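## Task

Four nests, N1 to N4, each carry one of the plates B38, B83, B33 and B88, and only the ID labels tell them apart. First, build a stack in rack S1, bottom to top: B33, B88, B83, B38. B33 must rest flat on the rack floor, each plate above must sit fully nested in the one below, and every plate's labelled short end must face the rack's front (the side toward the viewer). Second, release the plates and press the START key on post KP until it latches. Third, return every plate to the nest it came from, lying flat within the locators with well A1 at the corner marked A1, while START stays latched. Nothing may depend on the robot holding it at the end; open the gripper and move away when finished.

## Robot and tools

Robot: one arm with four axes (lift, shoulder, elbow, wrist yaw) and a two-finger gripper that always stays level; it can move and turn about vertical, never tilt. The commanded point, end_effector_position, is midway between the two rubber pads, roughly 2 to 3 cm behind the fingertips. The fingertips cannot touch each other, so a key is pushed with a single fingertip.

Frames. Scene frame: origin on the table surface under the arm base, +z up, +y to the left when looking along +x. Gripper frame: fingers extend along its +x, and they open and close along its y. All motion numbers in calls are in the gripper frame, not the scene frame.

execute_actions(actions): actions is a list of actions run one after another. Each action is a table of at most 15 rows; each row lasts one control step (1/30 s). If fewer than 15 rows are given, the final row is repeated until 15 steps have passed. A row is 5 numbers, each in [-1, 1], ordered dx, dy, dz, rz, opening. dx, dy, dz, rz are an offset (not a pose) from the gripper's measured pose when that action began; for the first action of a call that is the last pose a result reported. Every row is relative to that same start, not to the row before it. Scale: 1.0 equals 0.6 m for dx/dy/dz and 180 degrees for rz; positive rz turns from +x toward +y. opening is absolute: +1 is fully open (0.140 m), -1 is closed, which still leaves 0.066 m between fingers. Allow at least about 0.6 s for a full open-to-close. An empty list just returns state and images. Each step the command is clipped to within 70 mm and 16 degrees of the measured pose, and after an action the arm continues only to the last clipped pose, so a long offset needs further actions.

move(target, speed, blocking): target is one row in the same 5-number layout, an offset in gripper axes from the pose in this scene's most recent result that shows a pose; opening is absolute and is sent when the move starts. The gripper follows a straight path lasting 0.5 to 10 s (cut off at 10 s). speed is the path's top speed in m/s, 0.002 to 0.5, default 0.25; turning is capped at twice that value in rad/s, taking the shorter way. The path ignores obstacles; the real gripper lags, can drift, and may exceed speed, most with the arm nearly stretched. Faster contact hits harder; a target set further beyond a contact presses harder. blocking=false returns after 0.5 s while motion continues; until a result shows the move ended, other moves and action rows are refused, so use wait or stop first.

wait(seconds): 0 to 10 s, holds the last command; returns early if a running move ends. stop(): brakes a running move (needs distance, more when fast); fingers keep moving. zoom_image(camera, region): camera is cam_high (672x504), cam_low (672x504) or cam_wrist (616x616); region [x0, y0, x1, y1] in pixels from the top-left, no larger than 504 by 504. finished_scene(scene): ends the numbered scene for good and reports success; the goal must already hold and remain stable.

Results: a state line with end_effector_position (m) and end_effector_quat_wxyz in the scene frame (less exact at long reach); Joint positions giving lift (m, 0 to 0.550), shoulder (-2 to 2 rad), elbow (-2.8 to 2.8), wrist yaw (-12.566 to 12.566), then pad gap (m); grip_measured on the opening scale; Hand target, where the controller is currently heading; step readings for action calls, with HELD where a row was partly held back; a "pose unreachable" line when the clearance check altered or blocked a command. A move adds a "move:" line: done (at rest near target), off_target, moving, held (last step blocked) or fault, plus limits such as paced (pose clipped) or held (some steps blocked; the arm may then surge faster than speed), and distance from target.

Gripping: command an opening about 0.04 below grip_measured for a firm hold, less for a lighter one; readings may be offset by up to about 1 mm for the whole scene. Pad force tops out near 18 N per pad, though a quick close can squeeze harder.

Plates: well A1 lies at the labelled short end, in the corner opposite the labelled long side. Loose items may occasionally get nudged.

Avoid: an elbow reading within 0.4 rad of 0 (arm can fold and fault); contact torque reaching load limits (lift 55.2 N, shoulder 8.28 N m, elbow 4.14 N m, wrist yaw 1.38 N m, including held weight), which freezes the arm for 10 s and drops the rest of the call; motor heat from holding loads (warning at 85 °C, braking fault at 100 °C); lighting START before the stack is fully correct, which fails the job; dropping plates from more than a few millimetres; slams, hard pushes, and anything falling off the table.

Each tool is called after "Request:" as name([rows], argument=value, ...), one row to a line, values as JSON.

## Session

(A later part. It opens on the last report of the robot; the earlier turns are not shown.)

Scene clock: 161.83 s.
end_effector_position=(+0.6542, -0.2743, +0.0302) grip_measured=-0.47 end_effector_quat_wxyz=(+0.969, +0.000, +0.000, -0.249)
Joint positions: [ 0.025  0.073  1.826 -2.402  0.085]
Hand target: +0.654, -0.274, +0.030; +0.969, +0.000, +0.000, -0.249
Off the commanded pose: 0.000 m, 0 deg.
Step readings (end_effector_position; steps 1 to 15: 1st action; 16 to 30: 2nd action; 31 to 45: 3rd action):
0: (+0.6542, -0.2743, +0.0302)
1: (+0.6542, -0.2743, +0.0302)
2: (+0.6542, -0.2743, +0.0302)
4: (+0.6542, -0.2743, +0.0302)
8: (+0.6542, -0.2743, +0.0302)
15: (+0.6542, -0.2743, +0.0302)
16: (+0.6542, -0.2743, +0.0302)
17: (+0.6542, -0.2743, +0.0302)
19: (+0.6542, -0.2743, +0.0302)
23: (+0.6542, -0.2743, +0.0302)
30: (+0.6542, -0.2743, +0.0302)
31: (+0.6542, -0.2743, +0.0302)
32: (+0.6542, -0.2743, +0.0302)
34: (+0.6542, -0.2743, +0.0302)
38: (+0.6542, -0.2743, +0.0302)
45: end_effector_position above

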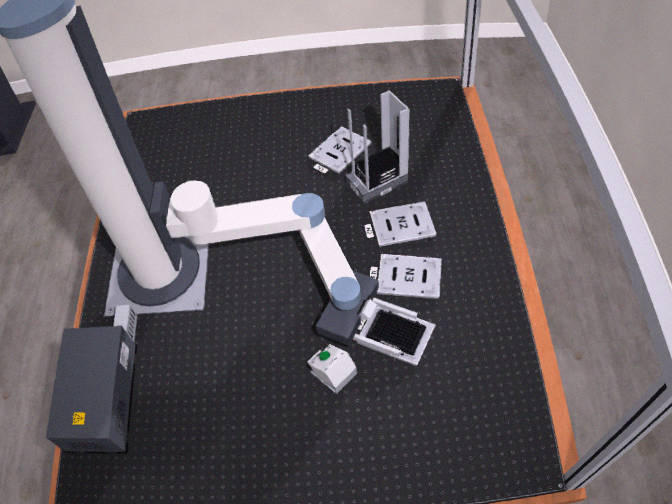

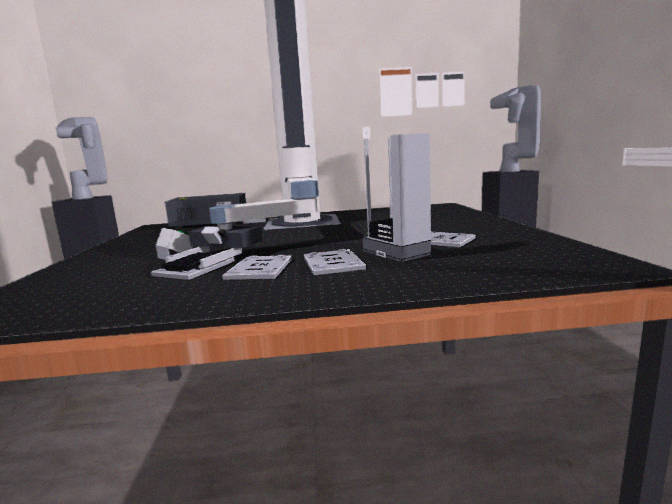

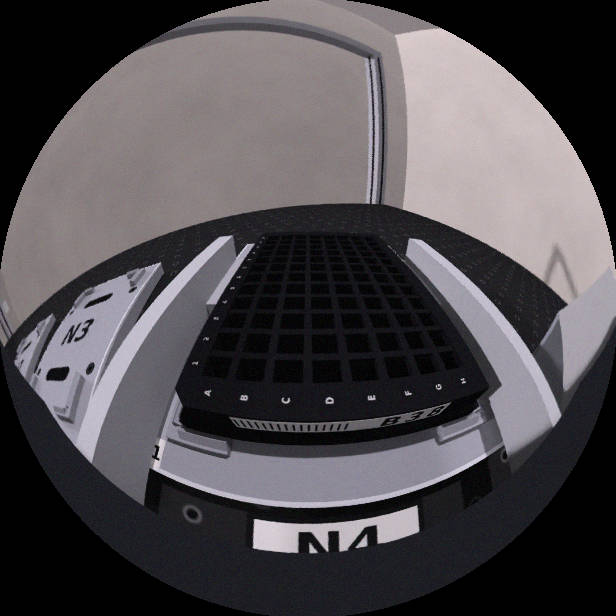

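Request:
move(target=[-0.4038,0.7736,0,0.317,-0.54])

Request:
move(target=[0,0,-0.027,0,-0.54], speed=0.02)

Scene clock: 170.00 s.
end_effector_position=(+0.6659, +0.2494, +0.3242) grip_measured=-0.47 end_effector_quat_wxyz=(+0.970, +0.000, +0.000, +0.244)
Joint positions: [ 0.319  1.065  1.816 -2.388  0.085]
Hand target: +0.666, +0.249, +0.324; +0.970, +0.000, +0.000, +0.244
Off the commanded pose: 0.000 m, 0 deg.
move: done

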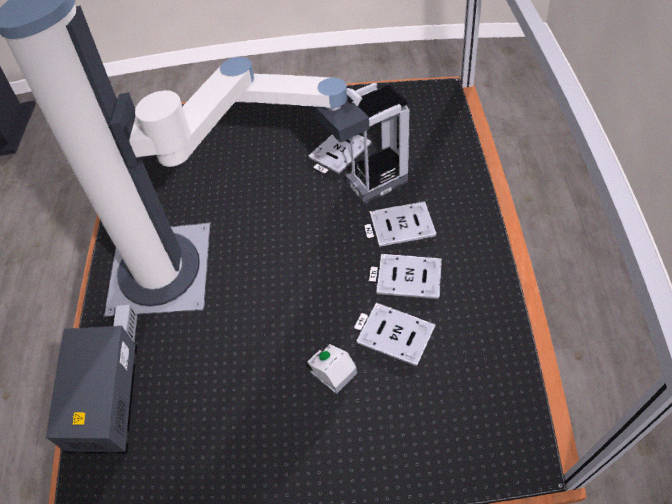

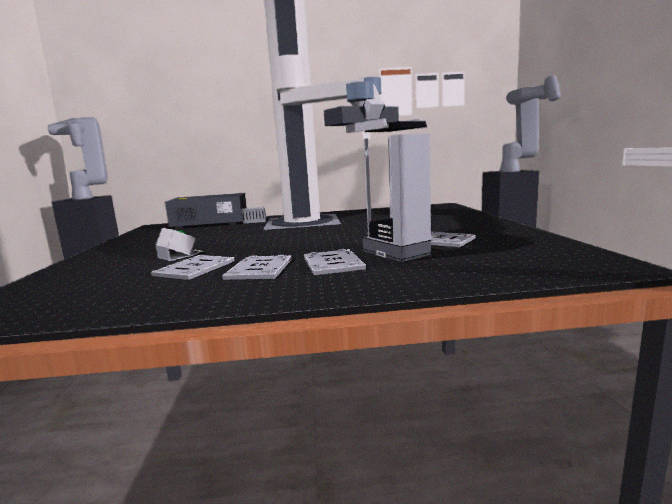

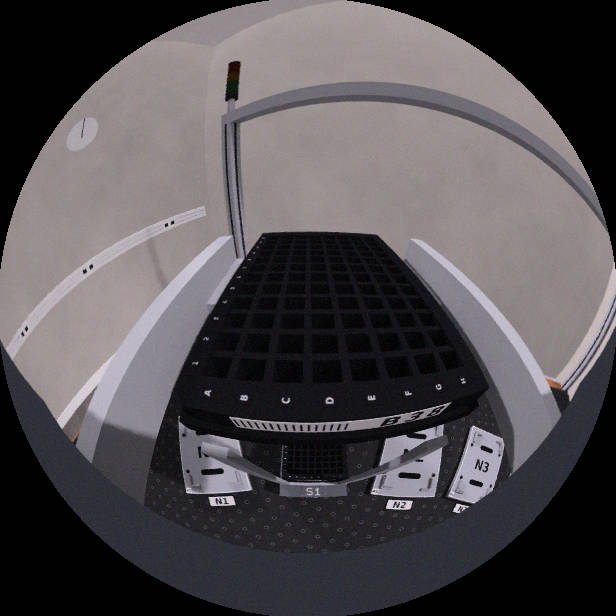

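Scene clock: 171.03 s.
end_effector_position=(+0.6659, +0.2493, +0.3080) grip_measured=-0.47 end_effector_quat_wxyz=(+0.970, +0.000, +0.000, +0.244)
Joint positions: [ 0.303  1.065  1.816 -2.388  0.085]
Hand target: +0.666, +0.249, +0.308; +0.970, +0.000, +0.000, +0.244
Off the commanded pose: 0.000 m, 0 deg.
move: done

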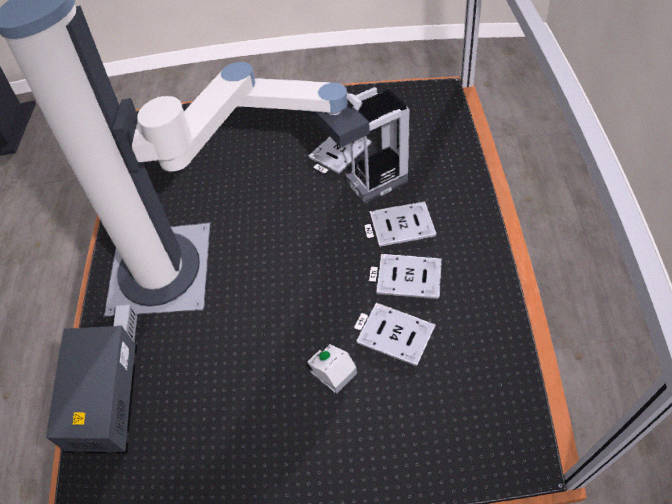

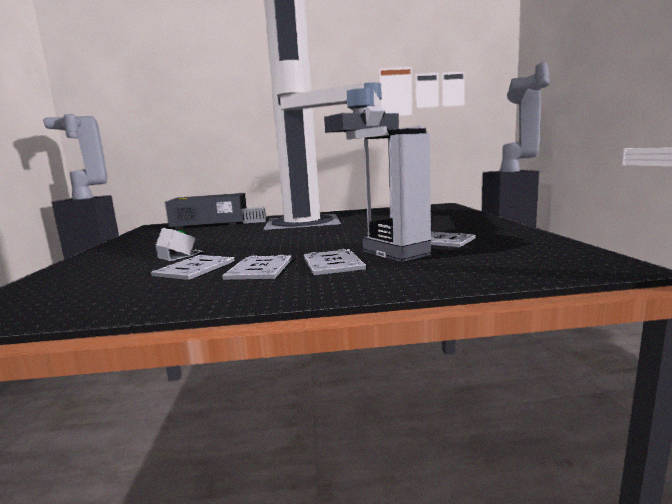

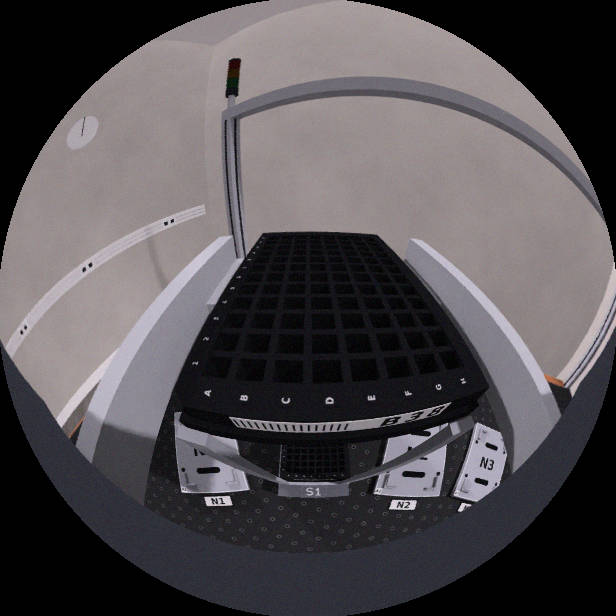

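Request:
move(target=[0,0,-0.3375,0,-0.54], speed=0.15)

Request:
move(target=[0,0,-0.01,0,-0.54], speed=0.015)

Request:
execute_actions([
  [[0,0,0,0,0.1]],
])

Request:
move(target=[-0.25,0,0,0,0.1])

Request:
zoom_image(camera="cam_low", region=[350,190,450,265])

Request:
move(target=[-0.039,-0.207,0.02,-0.1146,0.1])

Request:
move(target=[-0.2,-0.578,0,-0.313,0.1])

Scene clock: 182.97 s.
end_effector_position=(+0.6659, +0.2492, +0.1054) grip_measured=-0.47 end_effector_quat_wxyz=(+0.970, +0.000, +0.000, +0.244)
Joint positions: [ 0.1    1.065  1.816 -2.388  0.085]
Hand target: +0.666, +0.249, +0.106; +0.970, +0.000, +0.000, +0.244
Off the commanded pose: 0.000 m, 0 deg.
move: done

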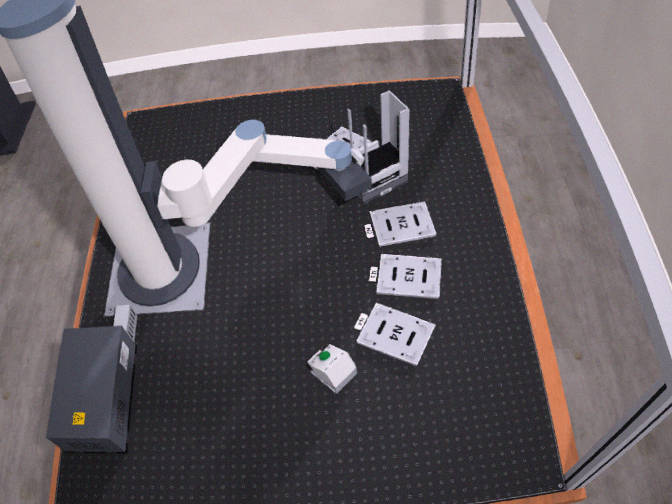

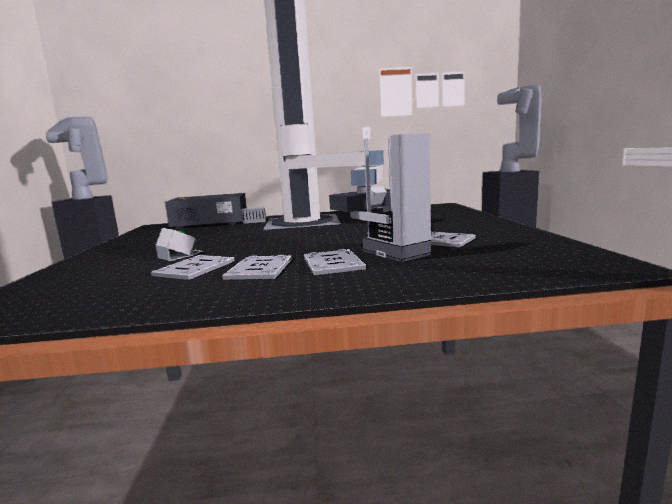

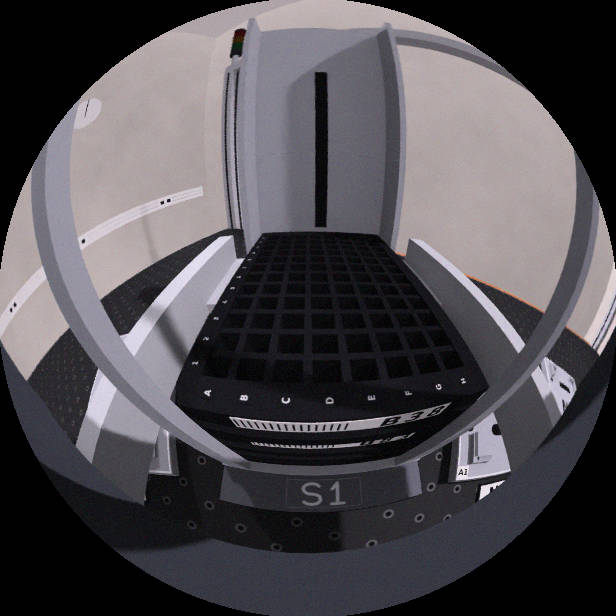

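Scene clock: 183.67 s.
end_effector_position=(+0.6659, +0.2491, +0.0994) grip_measured=-0.47 end_effector_quat_wxyz=(+0.970, +0.000, +0.000, +0.244)
Joint positions: [ 0.094  1.065  1.816 -2.388  0.085]
Hand target: +0.666, +0.249, +0.099; +0.970, +0.000, +0.000, +0.244
Off the commanded pose: 0.000 m, 0 deg.
move: done

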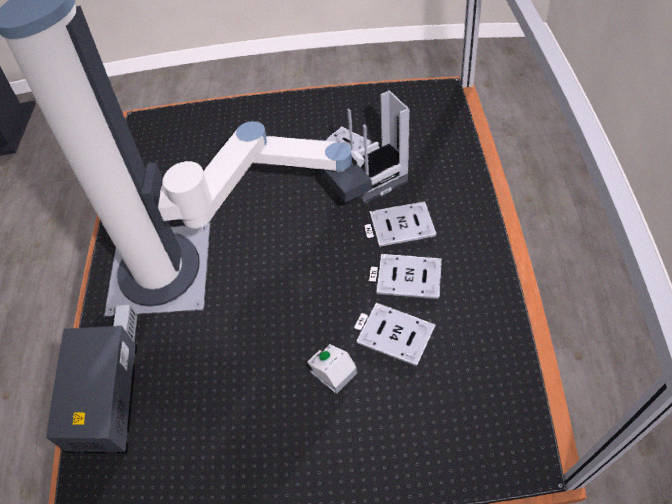

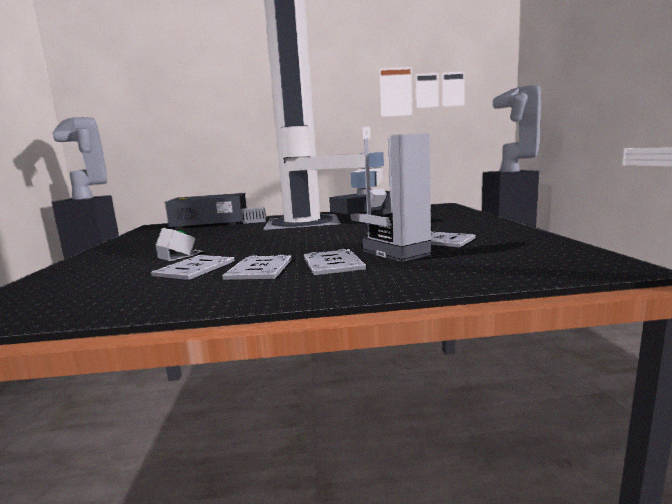

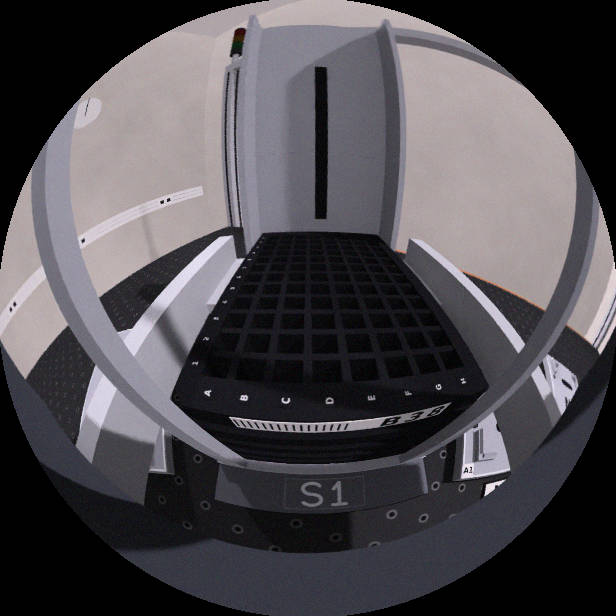

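Scene clock: 184.17 s.
end_effector_position=(+0.6659, +0.2491, +0.0994) grip_measured=+0.10 end_effector_quat_wxyz=(+0.970, +0.000, +0.000, +0.244)
Joint positions: [ 0.094  1.065  1.816 -2.388  0.107]
Hand target: +0.666, +0.249, +0.099; +0.970, +0.000, +0.000, +0.244
Off the commanded pose: 0.000 m, 0 deg.
Step readings (end_effector_position):
0: (+0.6659, +0.2491, +0.0994)
1: (+0.6659, +0.2491, +0.0994)
2: (+0.6659, +0.2491, +0.0994)
4: (+0.6659, +0.2491, +0.0994)
8: (+0.6659, +0.2491, +0.0994)
15: end_effector_position above

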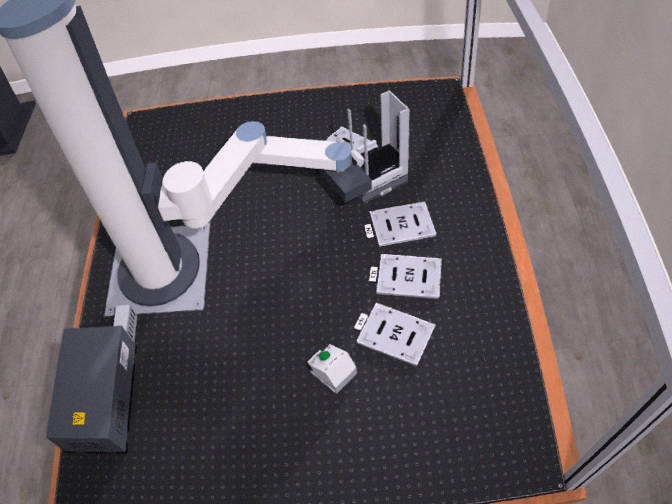

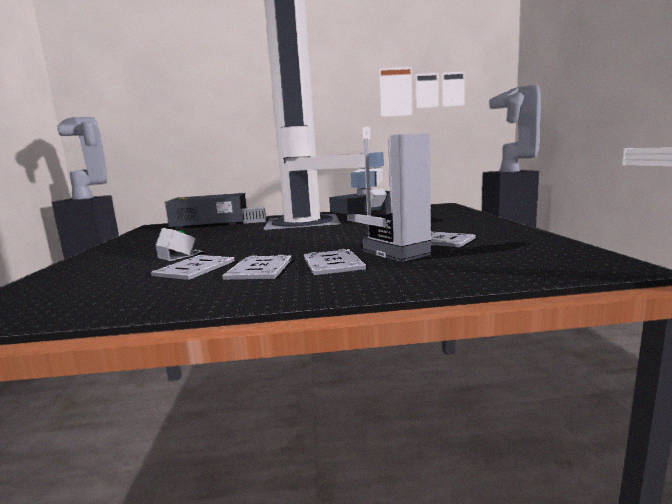

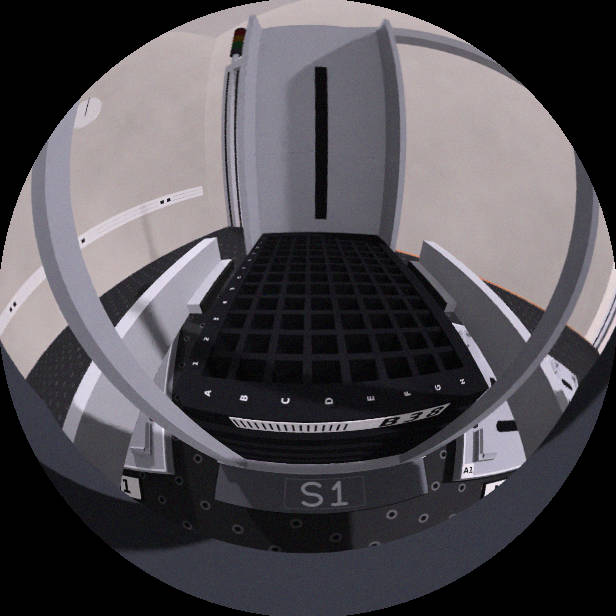

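Scene clock: 185.17 s.
end_effector_position=(+0.5337, +0.1782, +0.0994) grip_measured=+0.10 end_effector_quat_wxyz=(+0.970, +0.000, +0.000, +0.244)
Joint positions: [ 0.094  1.362  1.04  -1.909  0.107]
Hand target: +0.534, +0.178, +0.099; +0.970, +0.000, +0.000, +0.244
Off the commanded pose: 0.000 m, 0 deg.
move: done

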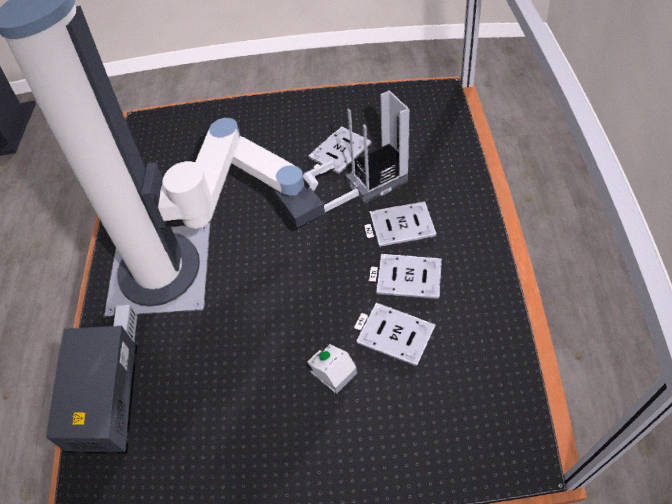

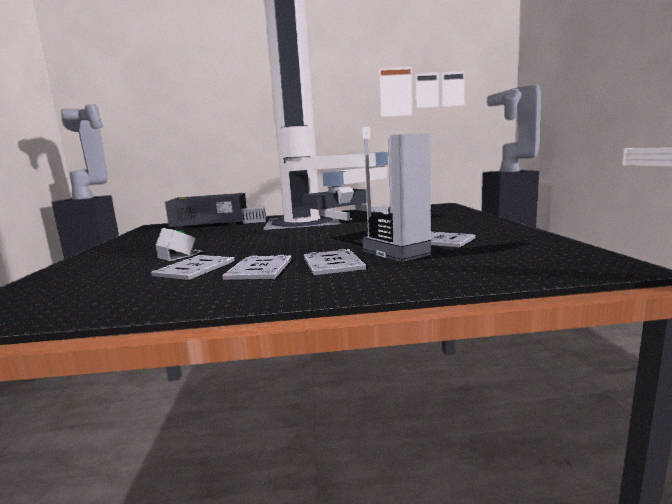

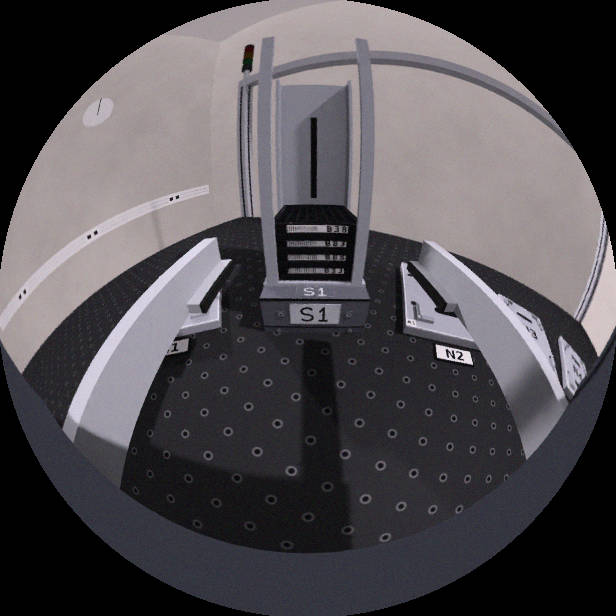

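Region (350, 190, 450, 265) of cam_low's 672x504 image, scaled by 5.040, with more detail than that image has; it fills the top 378 rows of this view, and the rest is white.

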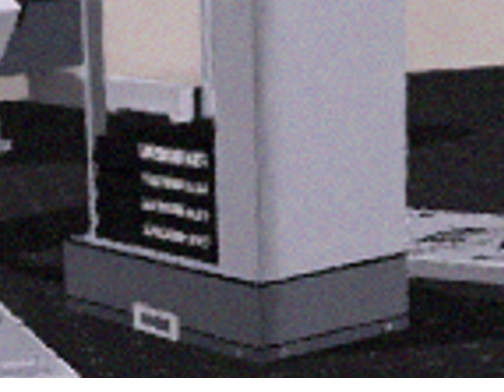

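Scene clock: 186.23 s.
end_effector_position=(+0.5718, +0.0575, +0.1114) grip_measured=+0.10 end_effector_quat_wxyz=(+0.998, +0.000, +0.000, +0.066)
Joint positions: [ 0.106  1.067  1.041 -1.977  0.107]
Hand target: +0.572, +0.058, +0.111; +0.998, +0.000, +0.000, +0.066
Off the commanded pose: 0.000 m, 0 deg.
move: done

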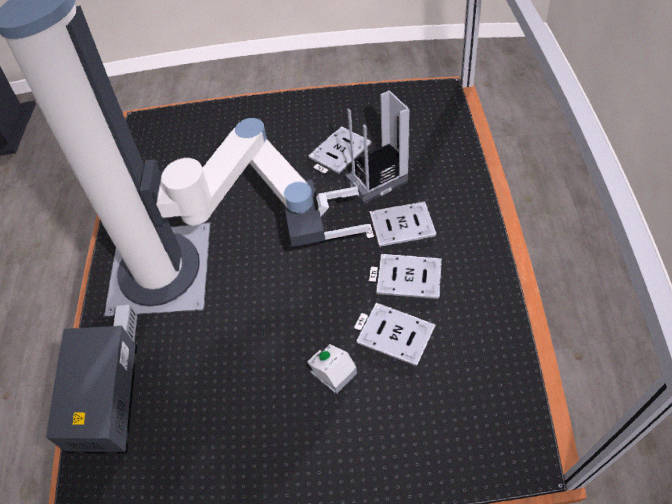

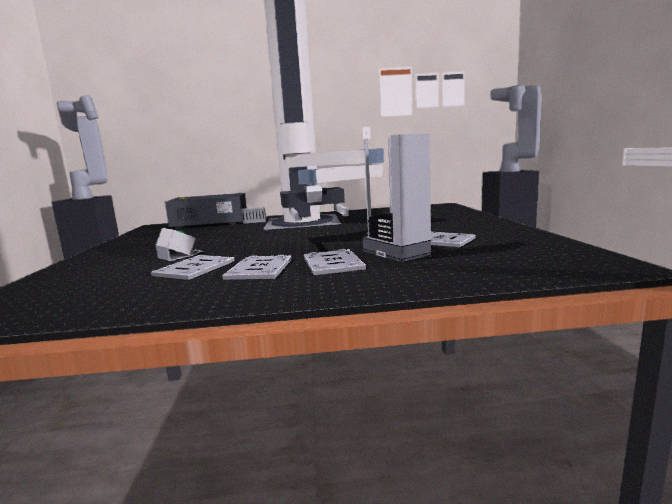

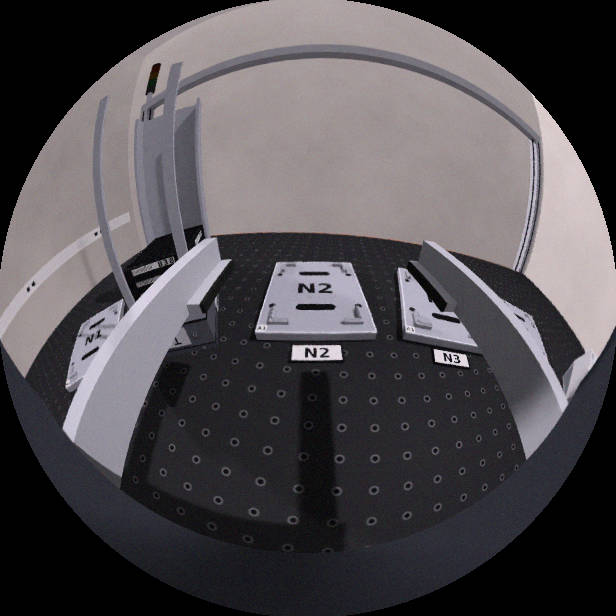

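Scene clock: 188.57 s.
end_effector_position=(+0.4982, -0.3021, +0.1114) grip_measured=+0.10 end_effector_quat_wxyz=(+0.911, +0.000, +0.000, -0.413)
Joint positions: [ 0.106  0.139  1.238 -2.228  0.107]
Hand target: +0.498, -0.302, +0.111; +0.911, +0.000, +0.000, -0.413
Off the commanded pose: 0.000 m, 0 deg.
move: done

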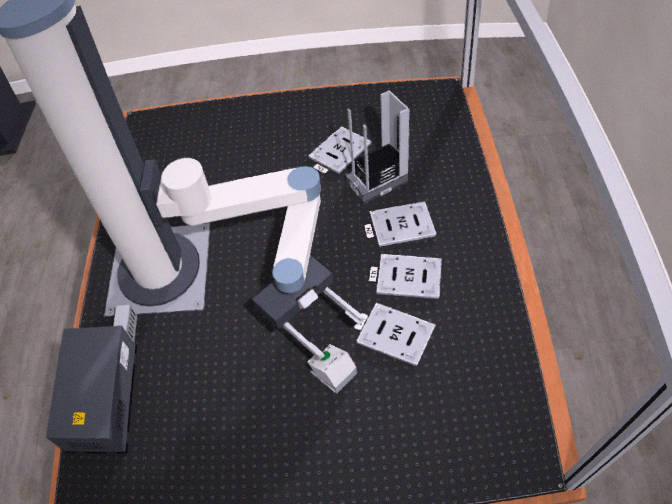

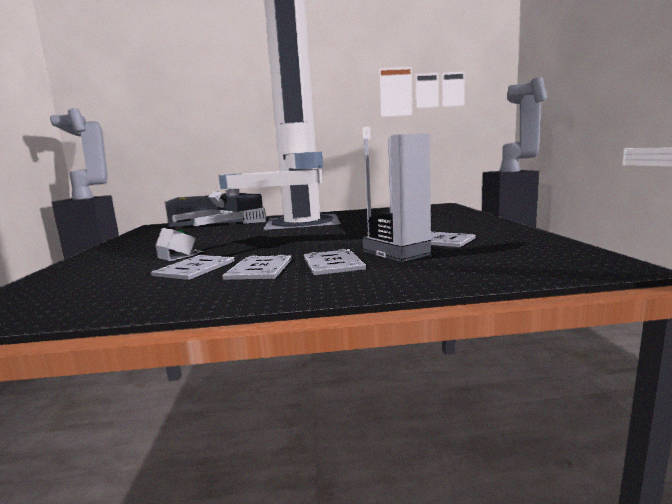

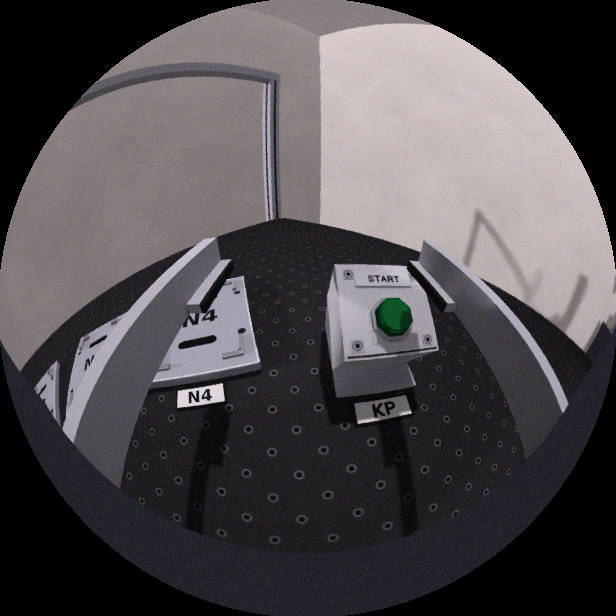

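Request:
move(target=[-0.04,0.03,-0.035,0,0.1], speed=0.04)

Request:
zoom_image(camera="cam_high", region=[280,315,380,400])

Request:
zoom_image(camera="cam_low", region=[140,195,240,270])

Scene clock: 194.27 s.
end_effector_position=(+0.4961, -0.2721, +0.0904) grip_measured=+0.10 end_effector_quat_wxyz=(+0.911, +0.000, +0.000, -0.413)
Joint positions: [ 0.085  0.25   1.142 -2.244  0.107]
Hand target: +0.496, -0.272, +0.090; +0.911, +0.000, +0.000, -0.413
Off the commanded pose: 0.000 m, 0 deg.
move: done

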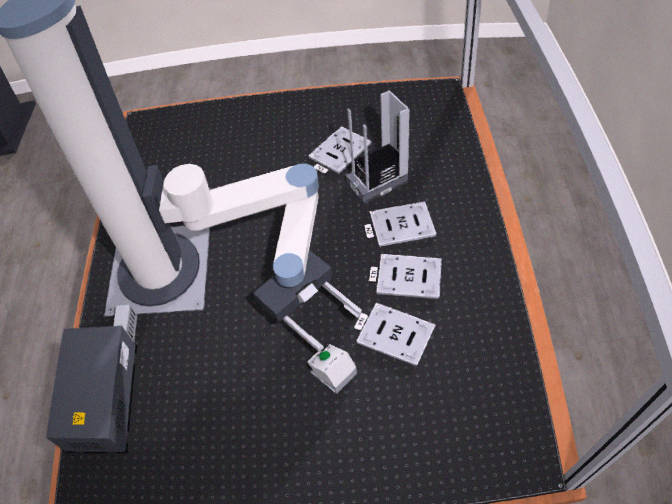

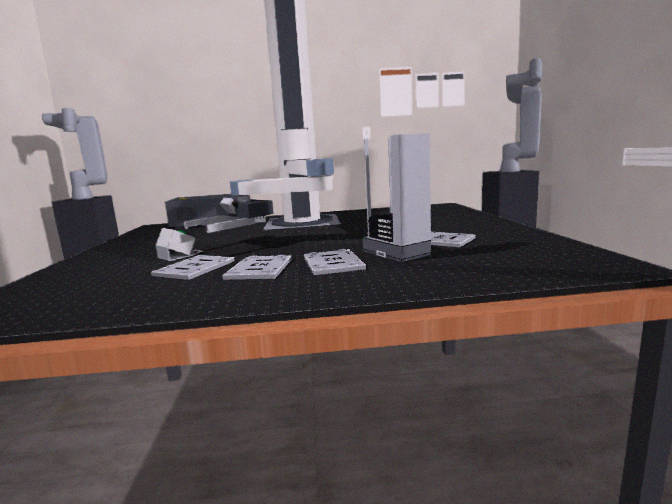

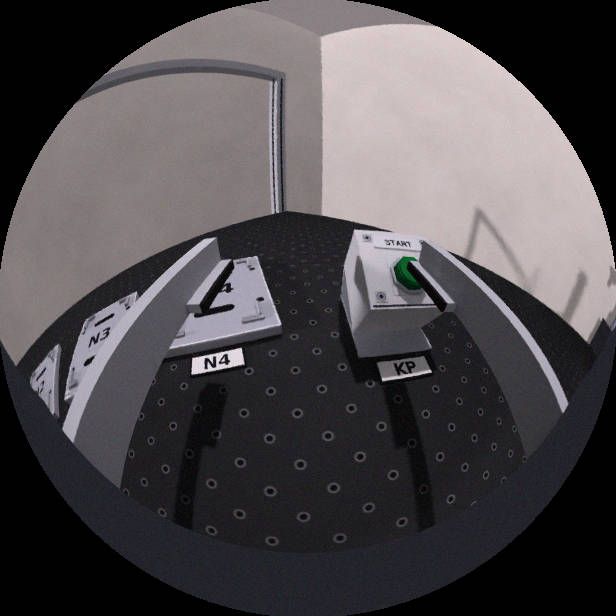

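Region (280, 315, 380, 400) of cam_high's 672x504 image, scaled by 5.040, with more detail than that image has; it fills the top 428 rows of this view, and the rest is white.

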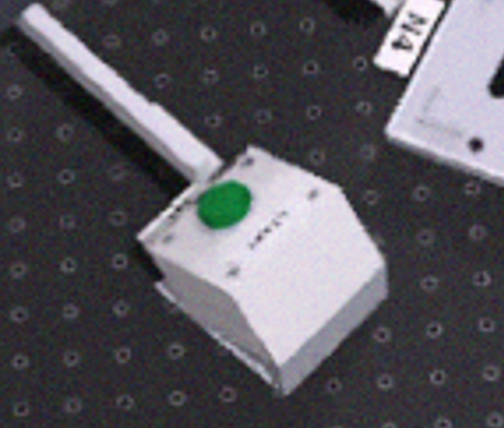

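Region (140, 195, 240, 270) of cam_low's 672x504 image, scaled by 5.040, with more detail than that image has; it fills the top 378 rows of this view, and the rest is white.

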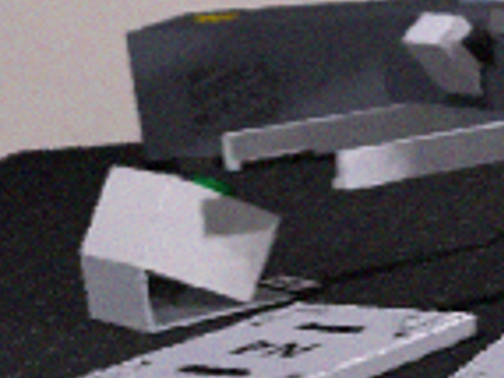

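Forward about 9 mm, then step down.

Request:
execute_actions([
  [[0.015,0,-0.004,0,0.1]],
  [[0.001,0,-0.003,0,0.1]],
  [[0.001,0,-0.003,0,0.1]],
  [[0.001,0,-0.002,0,0.1]],
  [[0.001,0,-0.002,0,0.1]],
  [[0.001,0,-0.002,0,0.1]],
])

Request:
zoom_image(camera="cam_high", region=[280,315,380,400])

Scene clock: 202.37 s.
end_effector_position=(+0.5040, -0.2808, +0.0812) grip_measured=+0.10 end_effector_quat_wxyz=(+0.911, +0.000, +0.000, -0.412)
Joint positions: [ 0.076  0.222  1.196 -2.268  0.107]
Hand target: +0.504, -0.281, +0.081; +0.911, +0.000, +0.000, -0.412
Off the commanded pose: 0.000 m, 0 deg.
Step readings (end_effector_position; steps 1 to 15: 1st action; 16 to 30: 2nd action; 31 to 45: 3rd action; 46 to 60: 4th action; 61 to 75: 5th action; 76 to 90: 6th action):
0: (+0.4961, -0.2721, +0.0904)
1: (+0.4961, -0.2721, +0.0904)
2: (+0.4973, -0.2735, +0.0900)
4: (+0.5018, -0.2784, +0.0879)
8: (+0.5021, -0.2789, +0.0879)
15: (+0.5021, -0.2789, +0.0879)
16: (+0.5021, -0.2789, +0.0879)
17: (+0.5023, -0.2791, +0.0870)
19: (+0.5025, -0.2793, +0.0860)
23: (+0.5025, -0.2793, +0.0861)
30: (+0.5025, -0.2793, +0.0861)
31: (+0.5025, -0.2793, +0.0861)
32: (+0.5028, -0.2795, +0.0851)
34: (+0.5029, -0.2796, +0.0843)
38: (+0.5029, -0.2796, +0.0843)
45: (+0.5029, -0.2796, +0.0843)
46: (+0.5029, -0.2797, +0.0843)
47: (+0.5032, -0.2799, +0.0836)
49: (+0.5033, -0.2800, +0.0832)
53: (+0.5033, -0.2800, +0.0832)
60: (+0.5033, -0.2800, +0.0832)
61: (+0.5033, -0.2800, +0.0832)
62: (+0.5036, -0.2803, +0.0825)
64: (+0.5037, -0.2804, +0.0822)
68: (+0.5037, -0.2804, +0.0822)
75: (+0.5037, -0.2804, +0.0822)
76: (+0.5037, -0.2804, +0.0822)
77: (+0.5039, -0.2807, +0.0815)
79: (+0.5040, -0.2808, +0.0812)
83: (+0.5040, -0.2808, +0.0812)
90: end_effector_position above

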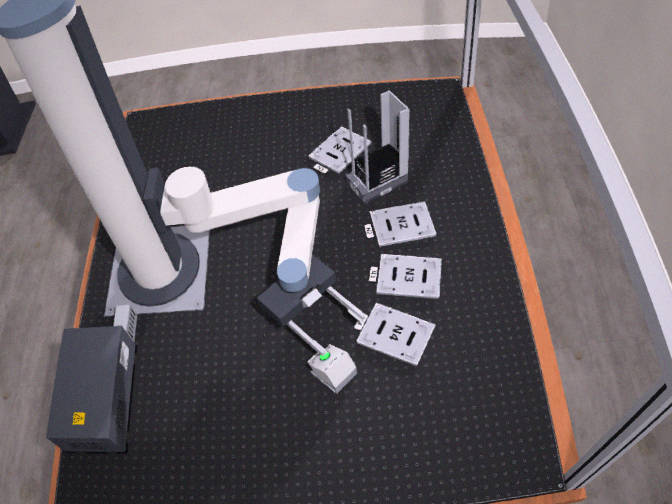

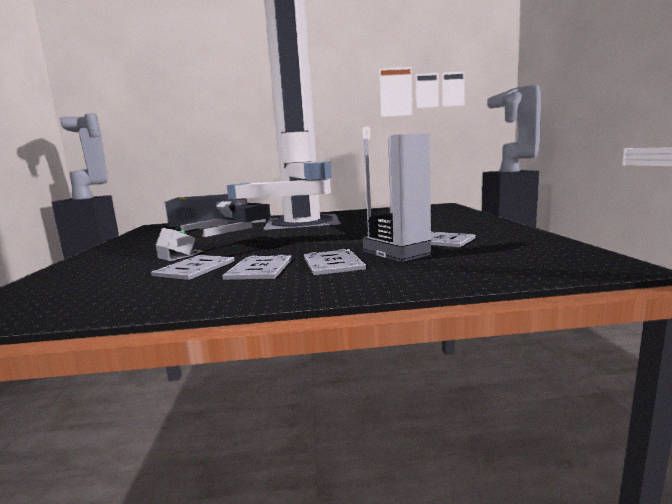

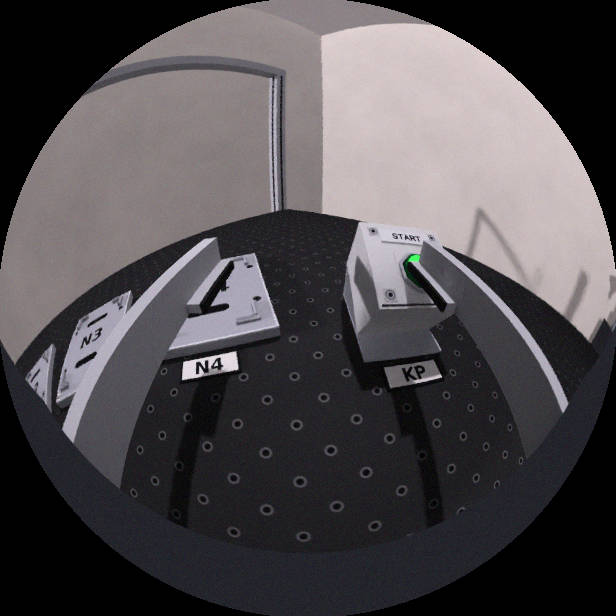

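Region (280, 315, 380, 400) of cam_high's 672x504 image, scaled by 5.040, with more detail than that image has; it fills the top 428 rows of this view, and the rest is white.

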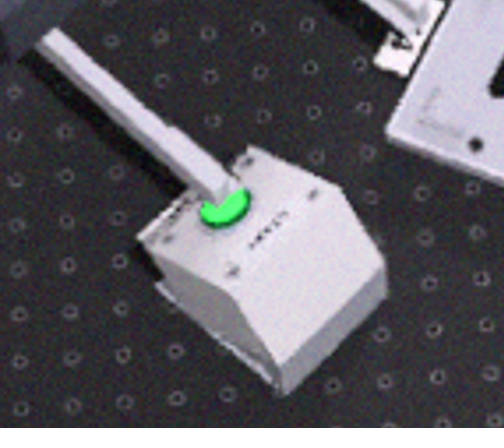

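Request:
execute_actions([
  [[0.001,0,-0.002,0,0.1]],
  [[0.001,0,-0.002,0,0.1]],
  [[0.001,0,-0.002,0,0.1]],
  [[0,0,0.034,0,0.1]],
])

Scene clock: 206.43 s.
end_effector_position=(+0.5048, -0.2818, +0.0991) grip_measured=+0.10 end_effector_quat_wxyz=(+0.911, +0.000, +0.000, -0.413)
Joint positions: [ 0.094  0.219  1.202 -2.272  0.107]
Hand target: +0.505, -0.282, +0.099; +0.911, +0.000, +0.000, -0.412
Off the commanded pose: 0.000 m, 0 deg.
Step readings (end_effector_position; steps 1 to 15: 1st action; 16 to 30: 2nd action; 31 to 45: 3rd action; 46 to 60: 4th action):
0: (+0.5040, -0.2808, +0.0812)
1: (+0.5040, -0.2808, +0.0812)
2: (+0.5043, -0.2811, +0.0805)
4: (+0.5044, -0.2811, +0.0802)
8: (+0.5044, -0.2811, +0.0802)
15: (+0.5044, -0.2811, +0.0802)
16: (+0.5044, -0.2812, +0.0802)
17: (+0.5046, -0.2814, +0.0795)
19: (+0.5047, -0.2815, +0.0792)
23: (+0.5047, -0.2815, +0.0792)
30: (+0.5047, -0.2815, +0.0792)
31: (+0.5047, -0.2815, +0.0792)
32: (+0.5049, -0.2818, +0.0786)
34: (+0.5049, -0.2817, +0.0787)
38: (+0.5049, -0.2817, +0.0787)
45: (+0.5049, -0.2817, +0.0787)
46: (+0.5049, -0.2817, +0.0787)
47: (+0.5048, -0.2818, +0.0795)
49: (+0.5048, -0.2818, +0.0866)
53: (+0.5048, -0.2818, +0.0994)
60: end_effector_position above

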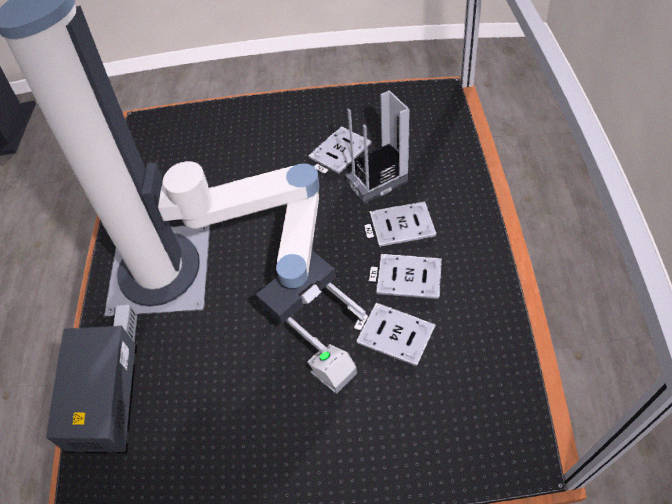

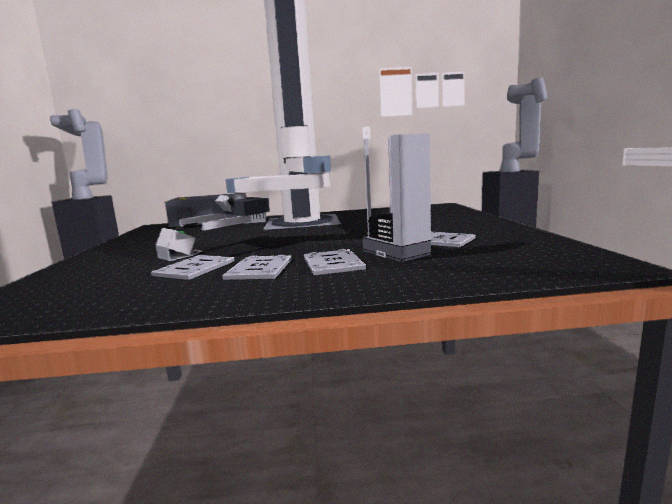

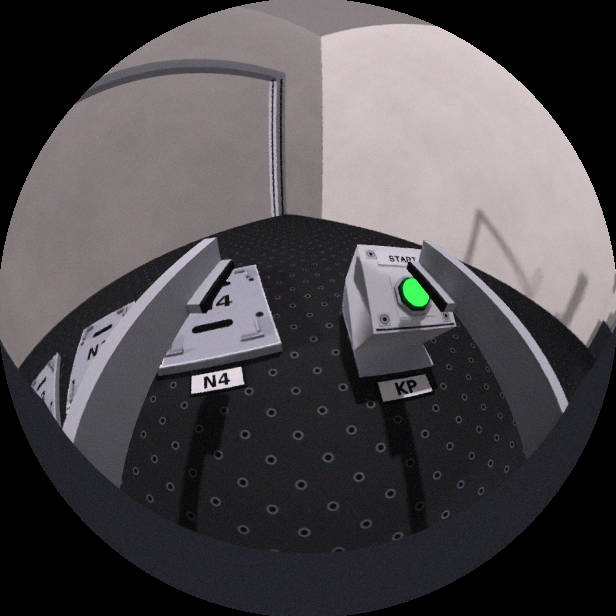

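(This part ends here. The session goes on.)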